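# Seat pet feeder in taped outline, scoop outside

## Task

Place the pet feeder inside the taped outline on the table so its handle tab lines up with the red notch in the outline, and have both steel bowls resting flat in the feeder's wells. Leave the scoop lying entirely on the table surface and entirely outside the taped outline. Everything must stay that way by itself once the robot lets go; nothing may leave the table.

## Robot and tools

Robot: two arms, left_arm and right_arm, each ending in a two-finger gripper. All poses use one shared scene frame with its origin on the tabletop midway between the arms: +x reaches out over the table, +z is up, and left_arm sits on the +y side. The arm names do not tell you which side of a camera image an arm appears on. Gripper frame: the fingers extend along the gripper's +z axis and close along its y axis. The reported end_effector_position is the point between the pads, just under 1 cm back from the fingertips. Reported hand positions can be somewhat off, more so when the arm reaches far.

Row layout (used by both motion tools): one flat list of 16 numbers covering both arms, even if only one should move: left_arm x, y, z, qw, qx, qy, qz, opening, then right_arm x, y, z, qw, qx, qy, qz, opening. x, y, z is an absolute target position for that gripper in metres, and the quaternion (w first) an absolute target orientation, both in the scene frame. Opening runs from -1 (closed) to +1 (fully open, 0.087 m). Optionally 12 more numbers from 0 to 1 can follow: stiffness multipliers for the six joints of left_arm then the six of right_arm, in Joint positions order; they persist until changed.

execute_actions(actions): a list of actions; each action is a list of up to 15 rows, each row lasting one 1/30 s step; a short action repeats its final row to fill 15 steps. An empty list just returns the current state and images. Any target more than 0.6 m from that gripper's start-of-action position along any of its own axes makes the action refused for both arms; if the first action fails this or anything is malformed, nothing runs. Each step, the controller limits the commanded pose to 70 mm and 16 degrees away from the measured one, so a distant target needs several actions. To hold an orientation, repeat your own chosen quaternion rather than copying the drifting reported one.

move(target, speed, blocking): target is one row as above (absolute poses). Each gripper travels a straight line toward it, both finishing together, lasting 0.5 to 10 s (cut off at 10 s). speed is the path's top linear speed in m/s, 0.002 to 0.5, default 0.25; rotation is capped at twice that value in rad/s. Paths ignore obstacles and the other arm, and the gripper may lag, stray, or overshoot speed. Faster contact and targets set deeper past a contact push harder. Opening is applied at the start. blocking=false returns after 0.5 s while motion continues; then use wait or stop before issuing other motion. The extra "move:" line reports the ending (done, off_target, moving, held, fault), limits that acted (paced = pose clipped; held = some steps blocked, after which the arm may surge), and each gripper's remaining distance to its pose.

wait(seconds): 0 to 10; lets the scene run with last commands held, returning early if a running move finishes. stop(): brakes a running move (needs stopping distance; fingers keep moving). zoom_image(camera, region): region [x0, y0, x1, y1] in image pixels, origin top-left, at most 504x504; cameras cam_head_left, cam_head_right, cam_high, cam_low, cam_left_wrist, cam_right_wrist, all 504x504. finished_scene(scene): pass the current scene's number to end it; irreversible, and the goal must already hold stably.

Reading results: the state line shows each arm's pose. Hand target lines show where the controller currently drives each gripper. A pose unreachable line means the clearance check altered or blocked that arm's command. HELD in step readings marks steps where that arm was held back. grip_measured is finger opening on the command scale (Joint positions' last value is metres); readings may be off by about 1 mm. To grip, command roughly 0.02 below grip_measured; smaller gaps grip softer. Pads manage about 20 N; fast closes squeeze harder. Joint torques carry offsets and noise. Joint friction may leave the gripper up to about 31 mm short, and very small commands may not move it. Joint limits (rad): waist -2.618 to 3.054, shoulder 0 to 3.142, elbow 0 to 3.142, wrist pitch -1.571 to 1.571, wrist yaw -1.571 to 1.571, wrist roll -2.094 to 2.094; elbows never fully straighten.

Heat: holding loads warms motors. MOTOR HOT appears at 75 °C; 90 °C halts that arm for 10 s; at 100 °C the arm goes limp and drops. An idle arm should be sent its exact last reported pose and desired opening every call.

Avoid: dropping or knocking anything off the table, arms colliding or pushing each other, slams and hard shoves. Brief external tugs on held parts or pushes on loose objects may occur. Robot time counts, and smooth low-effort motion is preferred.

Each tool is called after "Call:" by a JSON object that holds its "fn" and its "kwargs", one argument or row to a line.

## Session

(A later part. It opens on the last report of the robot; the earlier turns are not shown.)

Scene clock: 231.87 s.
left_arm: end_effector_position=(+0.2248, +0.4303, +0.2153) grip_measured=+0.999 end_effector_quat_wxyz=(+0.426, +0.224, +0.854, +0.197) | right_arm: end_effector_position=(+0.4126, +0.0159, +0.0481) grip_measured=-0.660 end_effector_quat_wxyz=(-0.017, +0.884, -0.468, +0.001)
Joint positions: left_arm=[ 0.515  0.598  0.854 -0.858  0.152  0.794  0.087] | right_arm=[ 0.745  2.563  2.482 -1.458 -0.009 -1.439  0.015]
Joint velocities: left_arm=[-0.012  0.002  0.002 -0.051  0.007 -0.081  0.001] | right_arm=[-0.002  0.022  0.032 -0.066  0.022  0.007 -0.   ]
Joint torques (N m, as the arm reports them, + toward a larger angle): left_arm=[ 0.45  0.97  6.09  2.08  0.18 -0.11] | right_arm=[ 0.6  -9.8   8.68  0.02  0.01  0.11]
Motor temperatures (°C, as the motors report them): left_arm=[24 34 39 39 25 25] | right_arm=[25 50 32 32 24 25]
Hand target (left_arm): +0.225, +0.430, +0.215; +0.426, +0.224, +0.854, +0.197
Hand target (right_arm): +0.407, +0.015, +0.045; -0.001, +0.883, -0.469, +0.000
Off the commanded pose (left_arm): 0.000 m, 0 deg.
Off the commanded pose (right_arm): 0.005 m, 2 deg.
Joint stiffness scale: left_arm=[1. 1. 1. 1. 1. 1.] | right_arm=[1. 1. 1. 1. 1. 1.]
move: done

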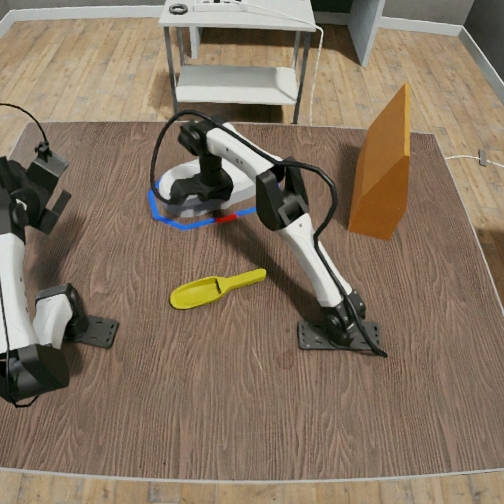

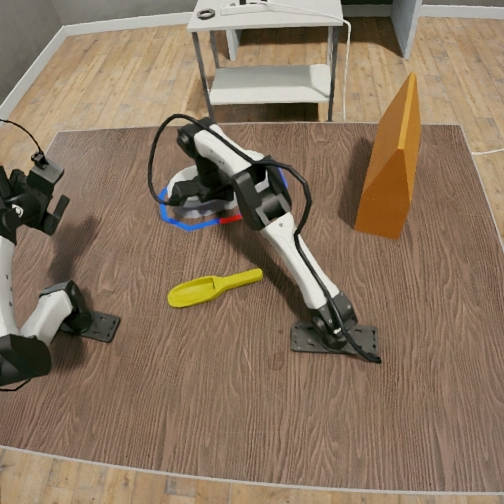

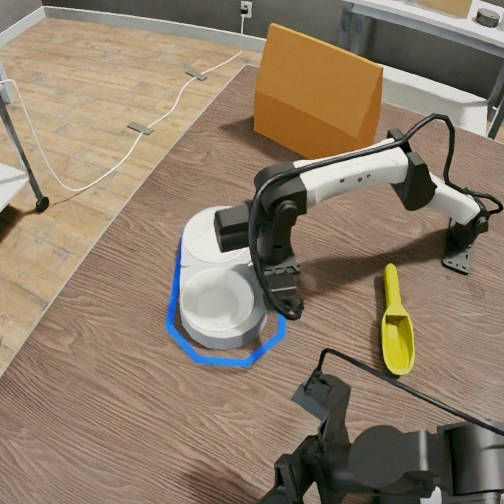

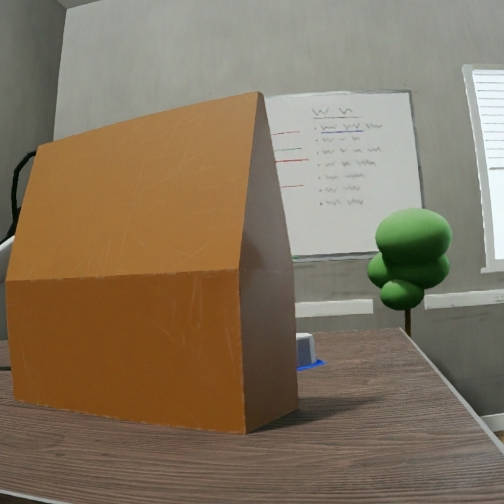

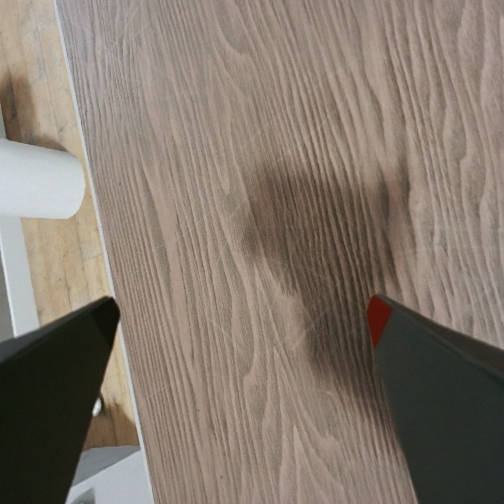

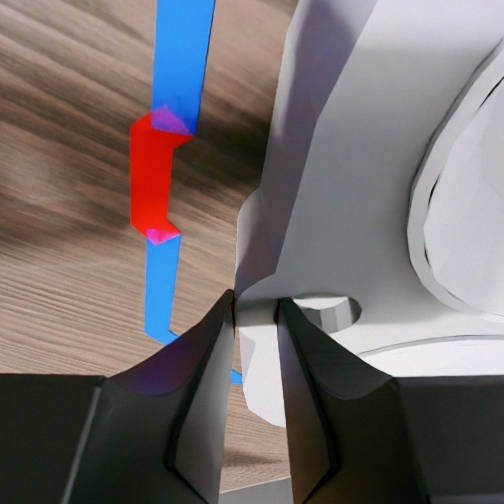

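Call:
{"fn": "move", "kwargs": {
  "target": [0.2248,0.4303,0.2153,0.426,0.224,0.854,0.197,1,0.394,0.009,0.046,0,-0.883,0.469,0,-0.72],
  "speed": 0.03
}}

Call:
{"fn": "move", "kwargs": {
  "target": [0.2248,0.4303,0.2153,0.426,0.224,0.854,0.197,1,0.4,0.011,0.046,0,-0.883,0.469,0,-0.3]
}}

Call:
{"fn": "move", "kwargs": {
  "target": [0.2248,0.4303,0.2153,0.426,0.224,0.854,0.197,1,0.4,0.011,0.09,0,-0.883,0.469,0,-0.3],
  "speed": 0.06
}}

Call:
{"fn": "move", "kwargs": {
  "target": [0.2248,0.4303,0.2153,0.426,0.224,0.854,0.197,1,0.43,-0.01,0.31,0.364,-0.286,0.879,0.118,1]
}}

Scene clock: 254.80 s.
left_arm: end_effector_position=(+0.2248, +0.4303, +0.2153) grip_measured=+0.999 end_effector_quat_wxyz=(+0.426, +0.224, +0.854, +0.197) | right_arm: end_effector_position=(+0.4052, +0.0131, +0.0479) grip_measured=-0.660 end_effector_quat_wxyz=(-0.018, +0.883, -0.468, +0.002)
Joint positions: left_arm=[ 0.515  0.598  0.854 -0.858  0.152  0.794  0.087] | right_arm=[ 0.751  2.496  2.356 -1.395 -0.009 -1.432  0.015]
Joint velocities: left_arm=[-0.002  0.012  0.007 -0.066 -0.037  0.007  0.   ] | right_arm=[-0.012 -0.007 -0.022 -0.037 -0.066  0.007 -0.   ]
Joint torques (N m, as the arm reports them, + toward a larger angle): left_arm=[ 0.44  1.05  6.14  2.08  0.17 -0.1 ] | right_arm=[  0.86 -11.6    4.13   0.21  -0.09   0.08]
Motor temperatures (°C, as the motors report them): left_arm=[24 34 39 39 25 25] | right_arm=[25 51 34 31 24 25]
Hand target (left_arm): +0.225, +0.430, +0.215; +0.426, +0.224, +0.854, +0.197
Hand target (right_arm): +0.395, +0.009, +0.046; +0.000, +0.883, -0.469, +0.000
Off the commanded pose (left_arm): 0.000 m, 0 deg.
Off the commanded pose (right_arm): 0.012 m, 2 deg.
Joint stiffness scale: left_arm=[1. 1. 1. 1. 1. 1.] | right_arm=[1. 1. 1. 1. 1. 1.]
move: off_target (right_arm)

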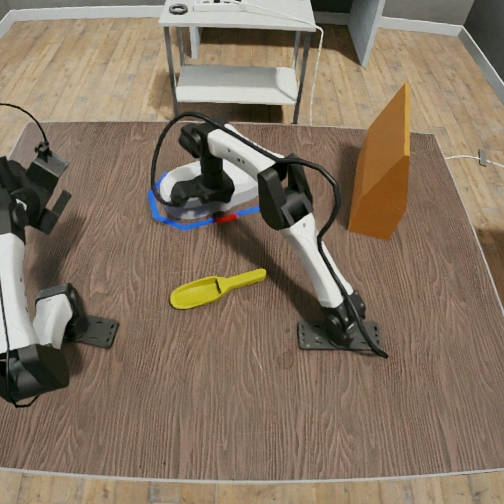

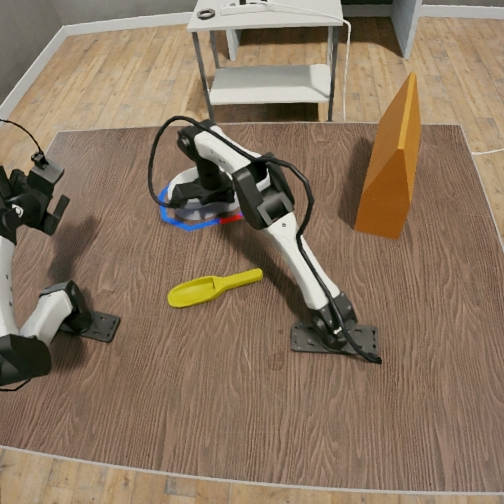

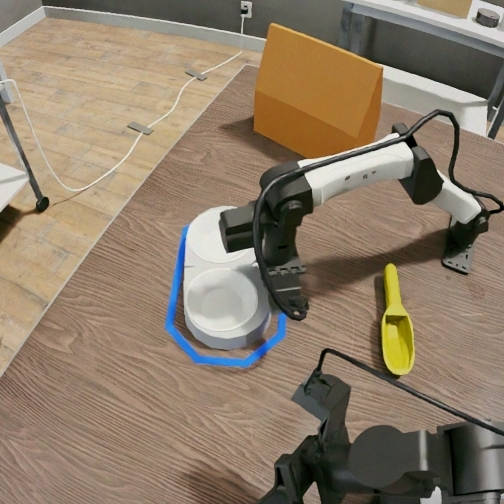

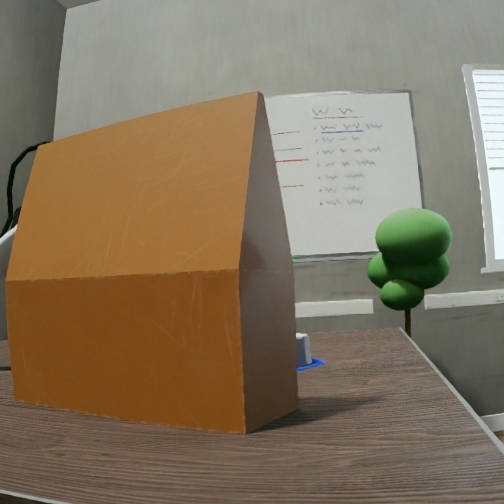

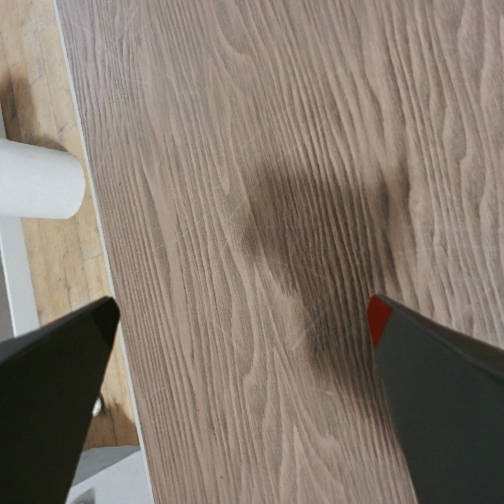

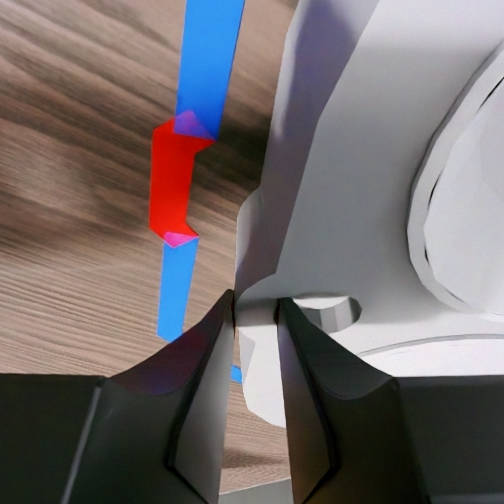

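Scene clock: 255.50 s.
left_arm: end_effector_position=(+0.2248, +0.4303, +0.2153) grip_measured=+0.999 end_effector_quat_wxyz=(+0.426, +0.224, +0.854, +0.197) | right_arm: end_effector_position=(+0.4019, +0.0096, +0.0467) grip_measured=-0.300 end_effector_quat_wxyz=(-0.007, +0.884, -0.468, -0.000)
Joint positions: left_arm=[ 0.515  0.598  0.854 -0.858  0.152  0.794  0.087] | right_arm=[ 0.752  2.501  2.362 -1.418 -0.005 -1.432  0.031]
Joint velocities: left_arm=[-0.012  0.017 -0.027 -0.007  0.007 -0.007  0.001] | right_arm=[-0.002  0.027  0.042 -0.037 -0.007  0.022 -0.   ]
Joint torques (N m, as the arm reports them, + toward a larger angle): left_arm=[ 0.48  1.02  6.08  2.07  0.18 -0.13] | right_arm=[  0.41 -10.16   8.81   0.01  -0.12   0.06]
Motor temperatures (°C, as the motors report them): left_arm=[24 34 39 39 25 25] | right_arm=[25 51 34 31 24 25]
Hand target (left_arm): +0.225, +0.430, +0.215; +0.426, +0.224, +0.854, +0.197
Hand target (right_arm): +0.400, +0.011, +0.046; -0.001, +0.883, -0.469, +0.000
Off the commanded pose (left_arm): 0.000 m, 0 deg.
Off the commanded pose (right_arm): 0.002 m, 1 deg.
Joint stiffness scale: left_arm=[1. 1. 1. 1. 1. 1.] | right_arm=[1. 1. 1. 1. 1. 1.]
move: done

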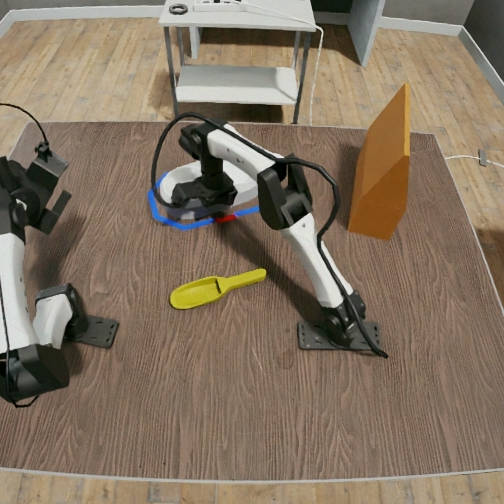

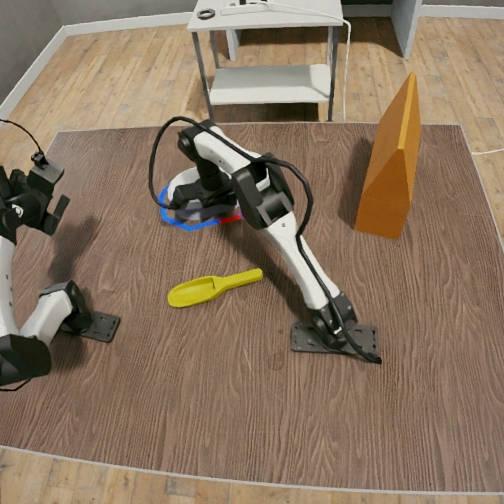

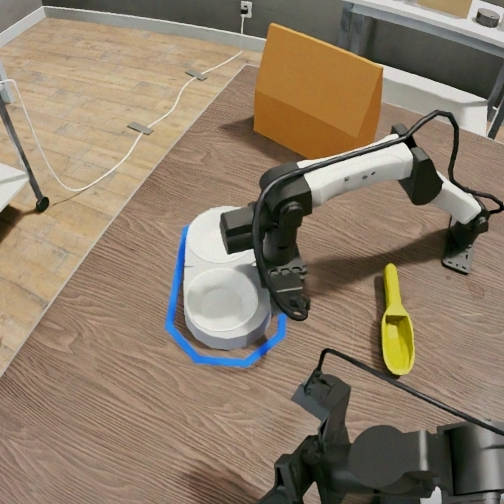

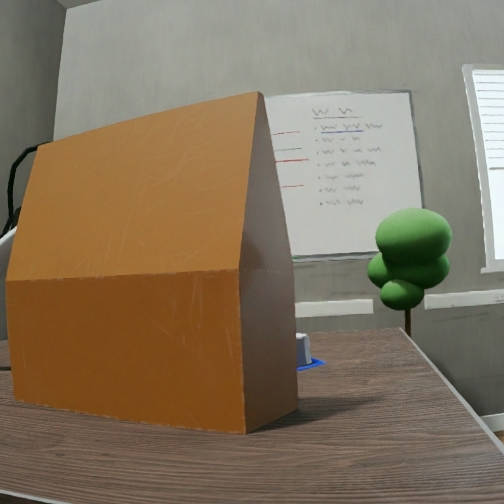

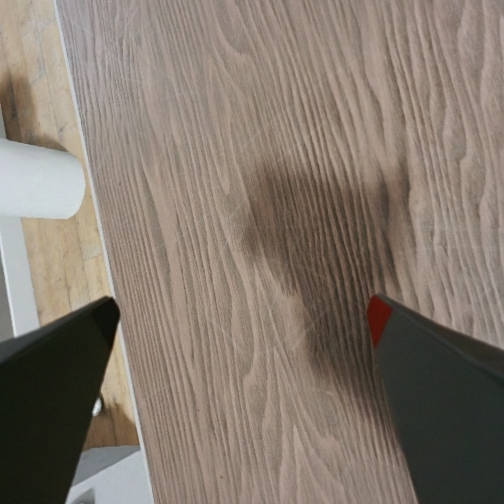

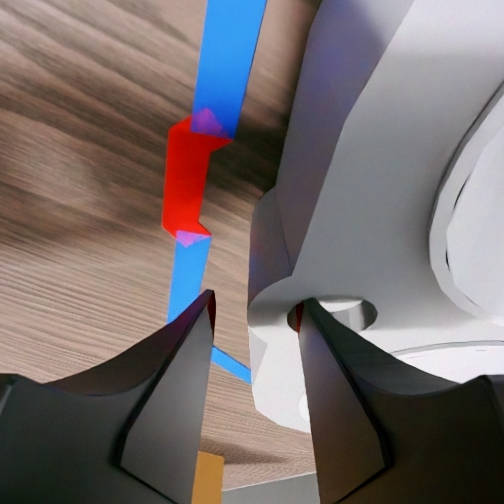

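Scene clock: 256.47 s.
left_arm: end_effector_position=(+0.2248, +0.4303, +0.2153) grip_measured=+0.999 end_effector_quat_wxyz=(+0.426, +0.224, +0.854, +0.197) | right_arm: end_effector_position=(+0.4002, +0.0081, +0.0743) grip_measured=-0.300 end_effector_quat_wxyz=(-0.007, +0.884, -0.468, -0.000)
Joint positions: left_arm=[ 0.515  0.598  0.854 -0.858  0.152  0.794  0.087] | right_arm=[ 0.752  2.519  2.505 -1.543 -0.005 -1.432  0.031]
Joint velocities: left_arm=[ 0.012  0.002 -0.022 -0.081 -0.037 -0.037 -0.   ] | right_arm=[-0.007 -0.002  0.007  0.051  0.007  0.037  0.   ]
Joint torques (N m, as the arm reports them, + toward a larger angle): left_arm=[ 0.48  0.99  6.1   2.07  0.19 -0.1 ] | right_arm=[  0.63 -12.32   8.21   0.14  -0.08   0.02]
Motor temperatures (°C, as the motors report them): left_arm=[24 34 39 39 25 25] | right_arm=[25 51 35 31 24 25]
Hand target (left_arm): +0.225, +0.430, +0.215; +0.426, +0.224, +0.854, +0.197
Hand target (right_arm): +0.399, +0.010, +0.090; -0.019, +0.884, -0.467, +0.008
Off the commanded pose (left_arm): 0.000 m, 0 deg.
Off the commanded pose (right_arm): 0.016 m, 1 deg.
Joint stiffness scale: left_arm=[1. 1. 1. 1. 1. 1.] | right_arm=[1. 1. 1. 1. 1. 1.]
joint sent to its limit (right arm) — the command would take joint 4 (wrist pitch) past its lower limit, so that joint was sent only as far as its limit.
move: off_target (right_arm)

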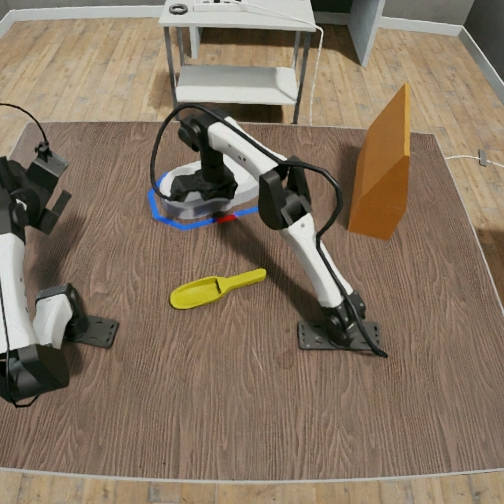

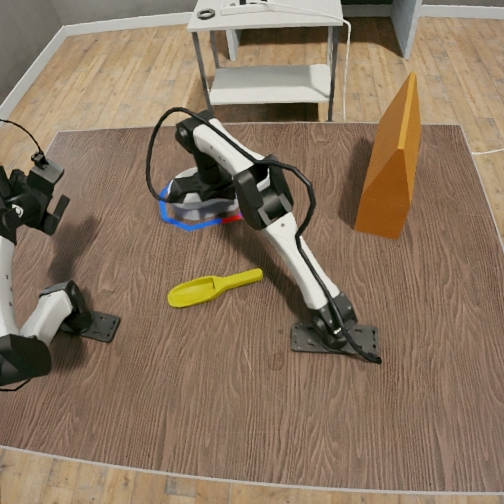

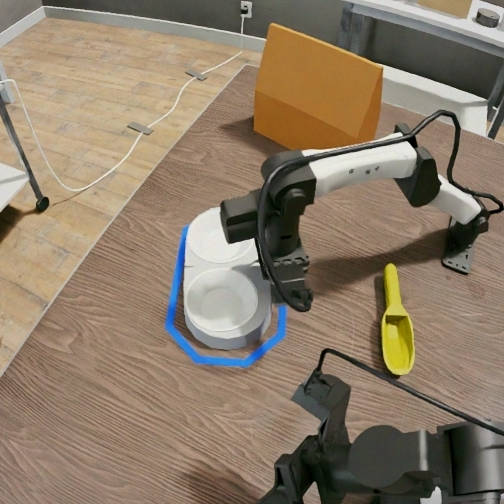

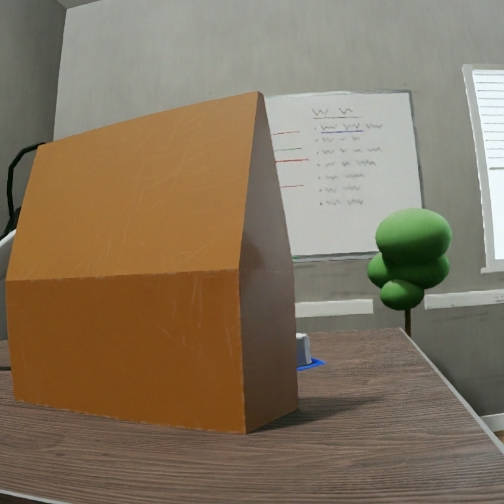

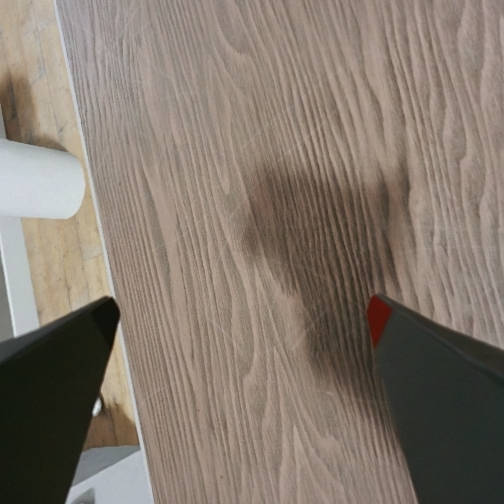

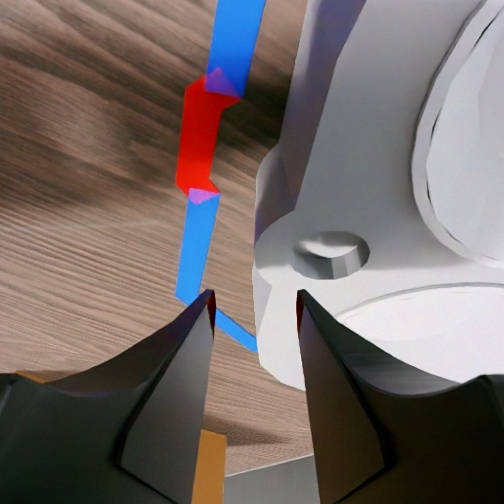

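Scene clock: 260.50 s.
left_arm: end_effector_position=(+0.2248, +0.4303, +0.2153) grip_measured=+0.999 end_effector_quat_wxyz=(+0.426, +0.224, +0.854, +0.197) | right_arm: end_effector_position=(+0.4260, -0.0071, +0.3093) grip_measured=+0.992 end_effector_quat_wxyz=(+0.363, -0.296, +0.875, +0.125)
Joint positions: left_arm=[ 0.515  0.598  0.854 -0.858  0.152  0.794  0.087] | right_arm=[ 0.595  2.228  2.854 -1.41  -0.057 -0.05   0.087]
Joint velocities: left_arm=[ 0.002  0.002  0.007 -0.007 -0.022 -0.022  0.001] | right_arm=[-0.007  0.002 -0.012 -0.037  0.022  0.022 -0.001]
Joint torques (N m, as the arm reports them, + toward a larger angle): left_arm=[ 0.43  1.03  6.18  2.08  0.2  -0.12] | right_arm=[-0.47 -7.95  8.01  1.57 -0.13  0.07]
Motor temperatures (°C, as the motors report them): left_arm=[24 34 40 39 25 25] | right_arm=[25 52 35 31 24 25]
Hand target (left_arm): +0.225, +0.430, +0.215; +0.426, +0.224, +0.854, +0.197
Hand target (right_arm): +0.429, -0.011, +0.312; +0.369, -0.286, +0.876, +0.123
Off the commanded pose (left_arm): 0.000 m, 0 deg.
Off the commanded pose (right_arm): 0.005 m, 1 deg.
Joint stiffness scale: left_arm=[1. 1. 1. 1. 1. 1.] | right_arm=[1. 1. 1. 1. 1. 1.]
elbow stopped short (right arm): the move would have taken joint 3 (elbow) straighter than the controller allows; a more bent joint 3 avoids this.
move: done

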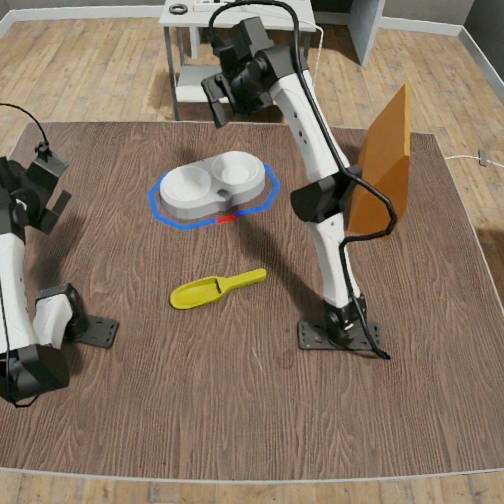

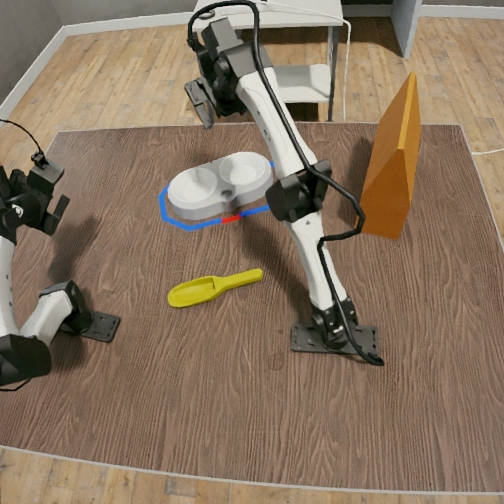

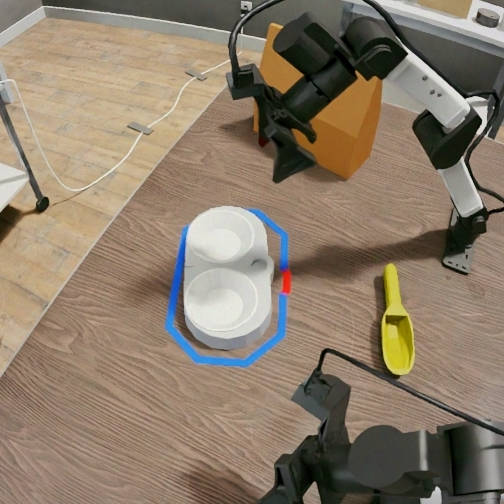

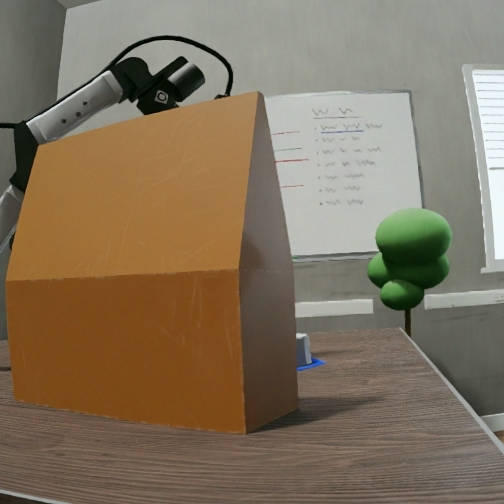

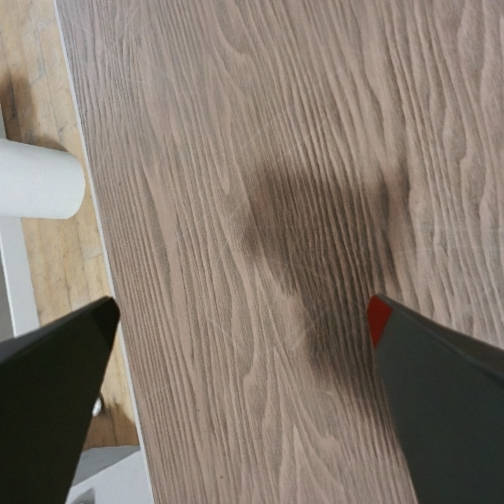

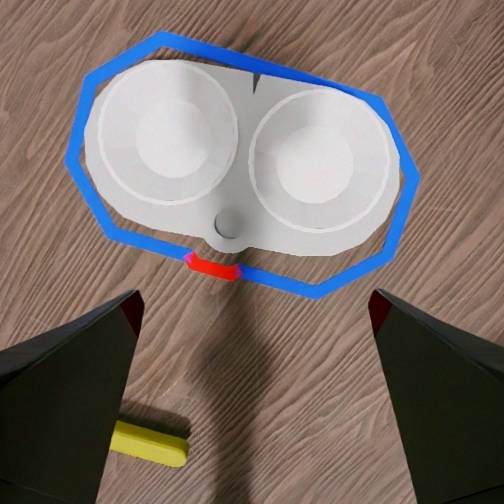

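Call:
{"fn": "move", "kwargs": {
  "target": [0.2248,0.4303,0.2153,0.426,0.224,0.854,0.197,1,0.402,0.017,0.085,0,-0.846,0.534,0,-0.25]
}}

Scene clock: 278.07 s.
left_arm: end_effector_position=(+0.2248, +0.4303, +0.2153) grip_measured=+0.999 end_effector_quat_wxyz=(+0.426, +0.224, +0.854, +0.197) | right_arm: end_effector_position=(+0.4062, +0.0196, +0.0872) grip_measured=-0.250 end_effector_quat_wxyz=(-0.044, +0.841, -0.540, +0.011)
Joint positions: left_arm=[ 0.515  0.598  0.854 -0.858  0.152  0.794  0.087] | right_arm=[ 0.759  2.553  2.623 -1.549 -0.001 -1.258  0.033]
Joint velocities: left_arm=[-0.007  0.007 -0.002 -0.037  0.022  0.007  0.   ] | right_arm=[-0.007 -0.002  0.002 -0.081 -0.007  0.007  0.   ]
Joint torques (N m, as the arm reports them, + toward a larger angle): left_arm=[ 0.33  1.07  6.24  2.08  0.15 -0.1 ] | right_arm=[  0.68 -10.9    5.18   0.35  -0.07  -0.13]
Motor temperatures (°C, as the motors report them): left_arm=[24 34 40 39 25 25] | right_arm=[25 50 35 32 24 25]
Hand target (left_arm): +0.225, +0.430, +0.215; +0.426, +0.224, +0.854, +0.197
Hand target (right_arm): +0.402, +0.017, +0.082; -0.029, +0.846, -0.532, +0.013
Off the commanded pose (left_arm): 0.000 m, 0 deg.
Off the commanded pose (right_arm): 0.005 m, 5 deg.
Joint stiffness scale: left_arm=[1. 1. 1. 1. 1. 1.] | right_arm=[1. 1. 1. 1. 1. 1.]
joint sent to its limit (right arm) — the command would take joint 4 (wrist pitch) past its lower limit, so that joint was sent only as far as its limit.
move: off_target (right_arm)

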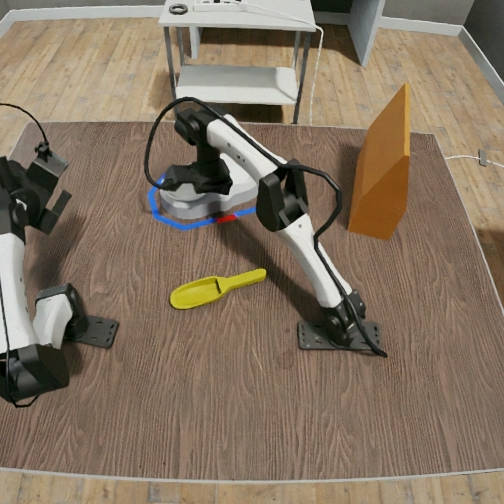

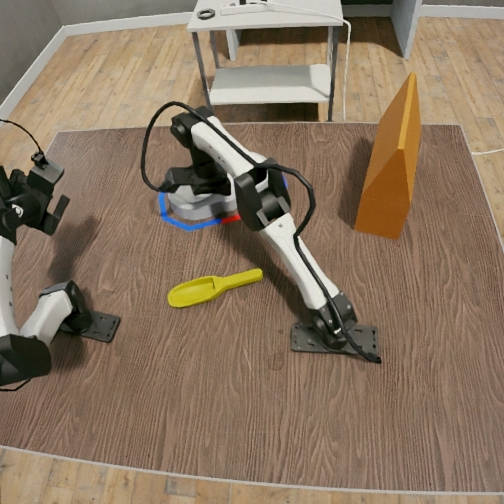

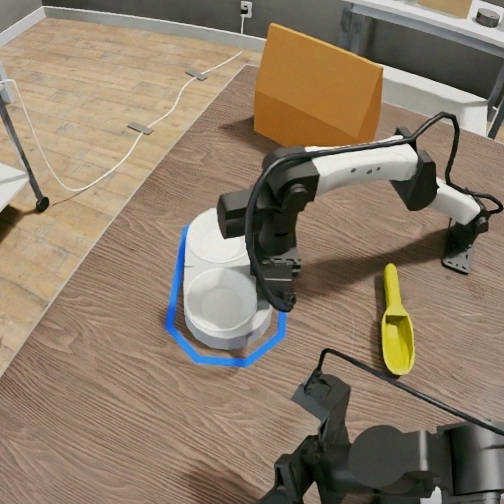

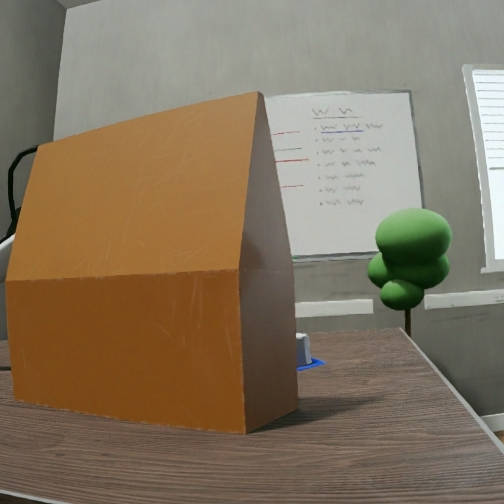

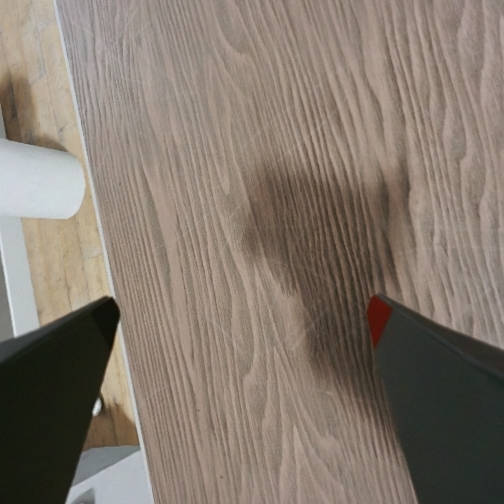

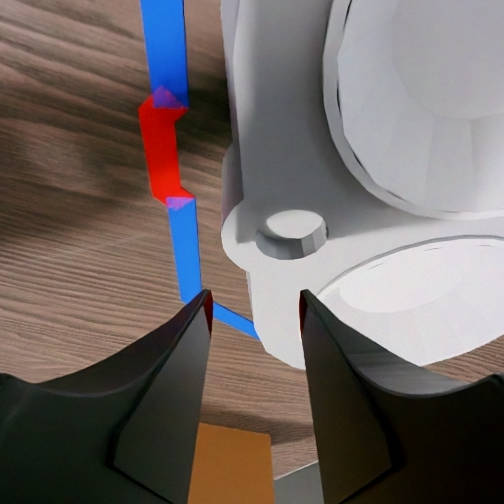

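Call:
{"fn": "move", "kwargs": {
  "target": [0.2248,0.4303,0.2153,0.426,0.224,0.854,0.197,1,0.397,0.014,0.064,0,-0.846,0.534,0,-0.25],
  "speed": 0.04
}}

Scene clock: 294.03 s.
left_arm: end_effector_position=(+0.2248, +0.4303, +0.2153) grip_measured=+0.999 end_effector_quat_wxyz=(+0.426, +0.224, +0.854, +0.197) | right_arm: end_effector_position=(+0.4027, +0.0159, +0.0716) grip_measured=-0.250 end_effector_quat_wxyz=(-0.022, +0.842, -0.539, +0.006)
Joint positions: left_arm=[ 0.515  0.598  0.854 -0.858  0.152  0.794  0.087] | right_arm=[ 0.759  2.574  2.598 -1.55   0.    -1.261  0.033]
Joint velocities: left_arm=[ 0.002 -0.022  0.002 -0.022  0.007 -0.007  0.001] | right_arm=[-0.027  0.012 -0.002  0.037  0.037  0.051  0.   ]
Joint torques (N m, as the arm reports them, + toward a larger angle): left_arm=[ 0.53  1.12  6.17  2.07  0.2  -0.14] | right_arm=[  0.25 -10.65   4.98   0.25  -0.16  -0.1 ]
Motor temperatures (°C, as the motors report them): left_arm=[24 33 40 39 25 25] | right_arm=[25 52 33 31 24 25]
Hand target (left_arm): +0.225, +0.430, +0.215; +0.426, +0.224, +0.854, +0.197
Hand target (right_arm): +0.397, +0.014, +0.064; -0.005, +0.846, -0.533, +0.002
Off the commanded pose (left_arm): 0.000 m, 0 deg.
Off the commanded pose (right_arm): 0.010 m, 3 deg.
Joint stiffness scale: left_arm=[1. 1. 1. 1. 1. 1.] | right_arm=[1. 1. 1. 1. 1. 1.]
joint sent to its limit (right arm) — the command would take joint 4 (wrist pitch) past its lower limit, so that joint was sent only as far as its limit.
move: off_target (right_arm)

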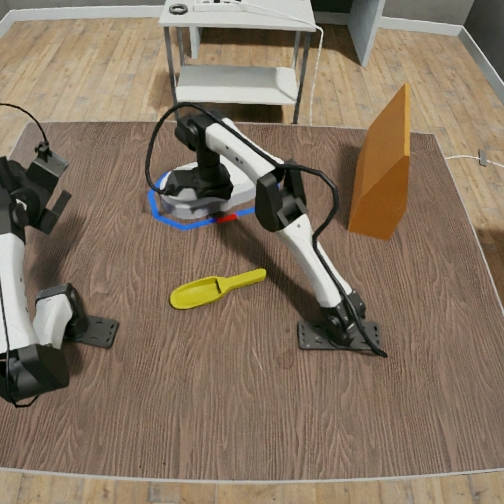

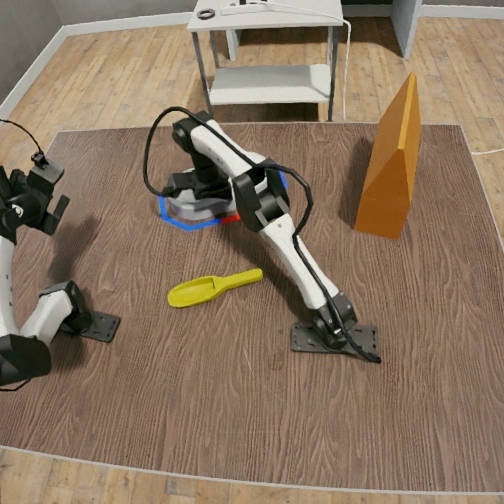

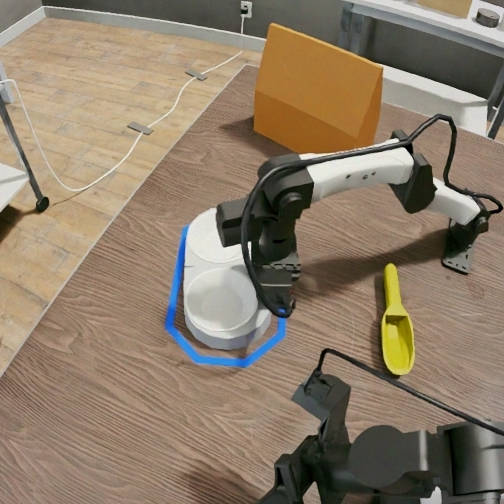

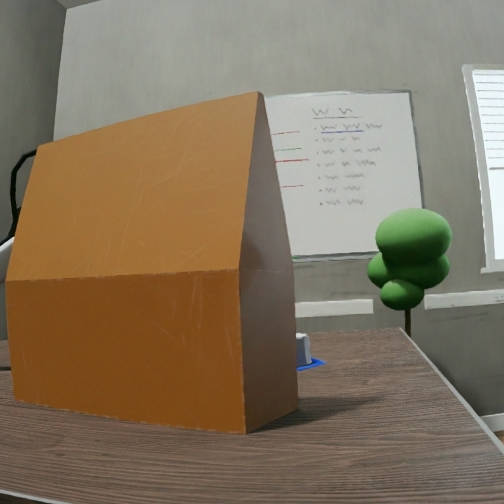

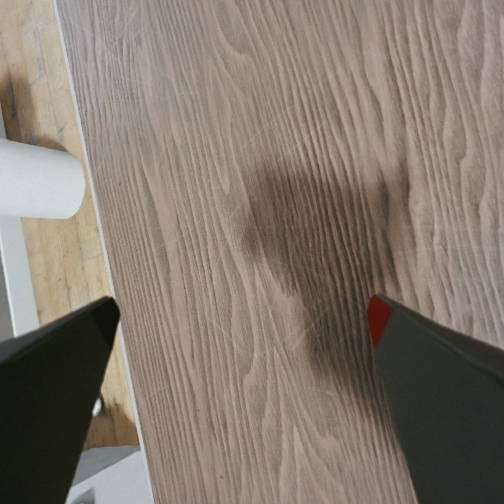

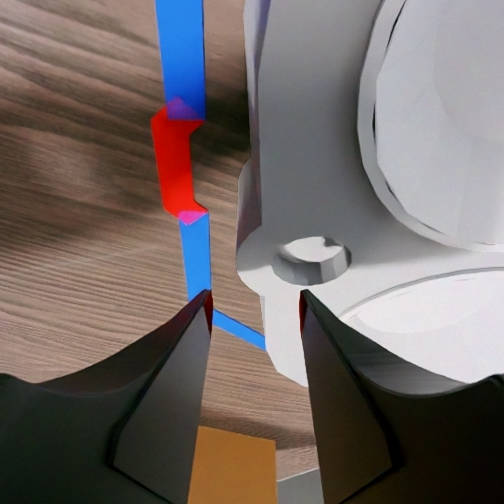

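Aligned.

Call:
{"fn": "move", "kwargs": {
  "target": [0.2248,0.4303,0.2153,0.426,0.224,0.854,0.197,1,0.399,0.015,0.04,0,-0.846,0.534,0,-0.25],
  "speed": 0.04
}}

Scene clock: 298.97 s.
left_arm: end_effector_position=(+0.2248, +0.4303, +0.2153) grip_measured=+0.999 end_effector_quat_wxyz=(+0.426, +0.224, +0.854, +0.197) | right_arm: end_effector_position=(+0.4000, +0.0135, +0.0502) grip_measured=-0.250 end_effector_quat_wxyz=(-0.006, +0.842, -0.539, +0.002)
Joint positions: left_arm=[ 0.515  0.598  0.854 -0.858  0.152  0.794  0.087] | right_arm=[ 0.759  2.574  2.511 -1.496  0.    -1.261  0.033]
Joint velocities: left_arm=[-0.002 -0.002  0.002 -0.022 -0.037  0.007  0.001] | right_arm=[-0.002 -0.007 -0.007  0.037 -0.022 -0.037 -0.   ]
Joint torques (N m, as the arm reports them, + toward a larger angle): left_arm=[ 0.5   1.19  6.13  2.1   0.16 -0.11] | right_arm=[  0.1  -10.38   5.24   0.5   -0.19  -0.16]
Motor temperatures (°C, as the motors report them): left_arm=[24 33 40 39 25 25] | right_arm=[25 53 33 31 24 25]
Hand target (left_arm): +0.225, +0.430, +0.215; +0.426, +0.224, +0.854, +0.197
Hand target (right_arm): +0.399, +0.015, +0.040; +0.000, +0.846, -0.534, +0.000
Off the commanded pose (left_arm): 0.000 m, 0 deg.
Off the commanded pose (right_arm): 0.010 m, 1 deg.
Joint stiffness scale: left_arm=[1. 1. 1. 1. 1. 1.] | right_arm=[1. 1. 1. 1. 1. 1.]
move: done

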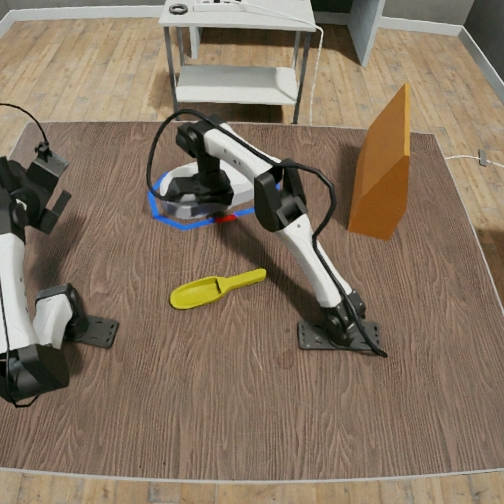

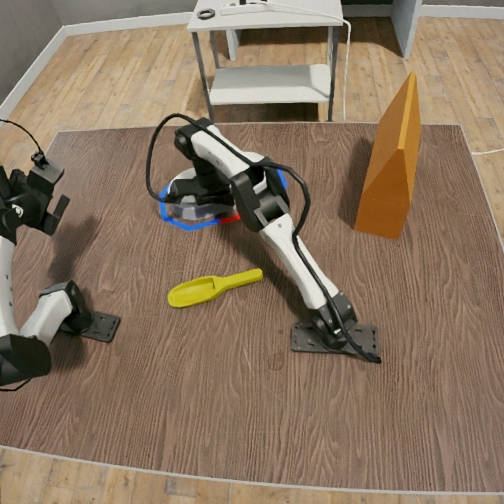

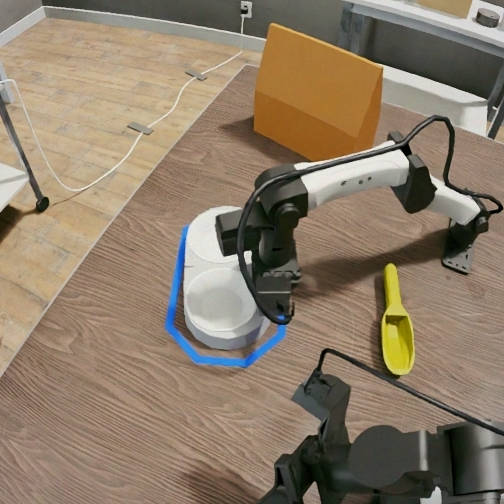

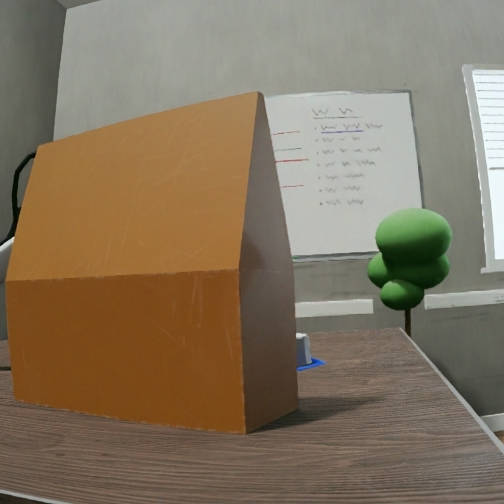

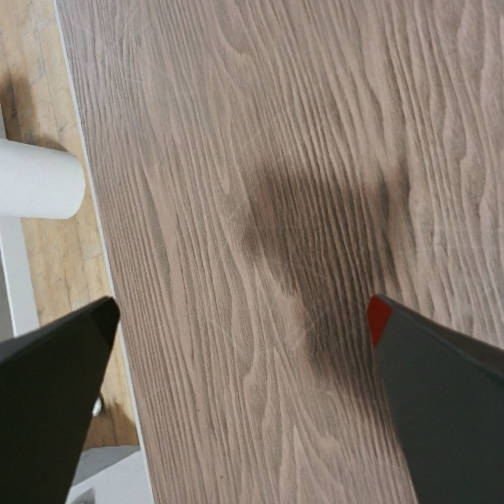

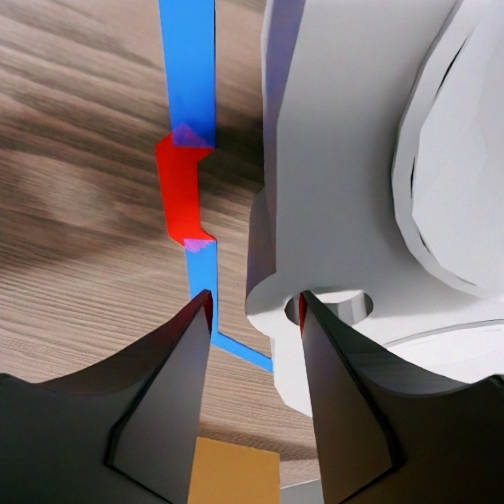

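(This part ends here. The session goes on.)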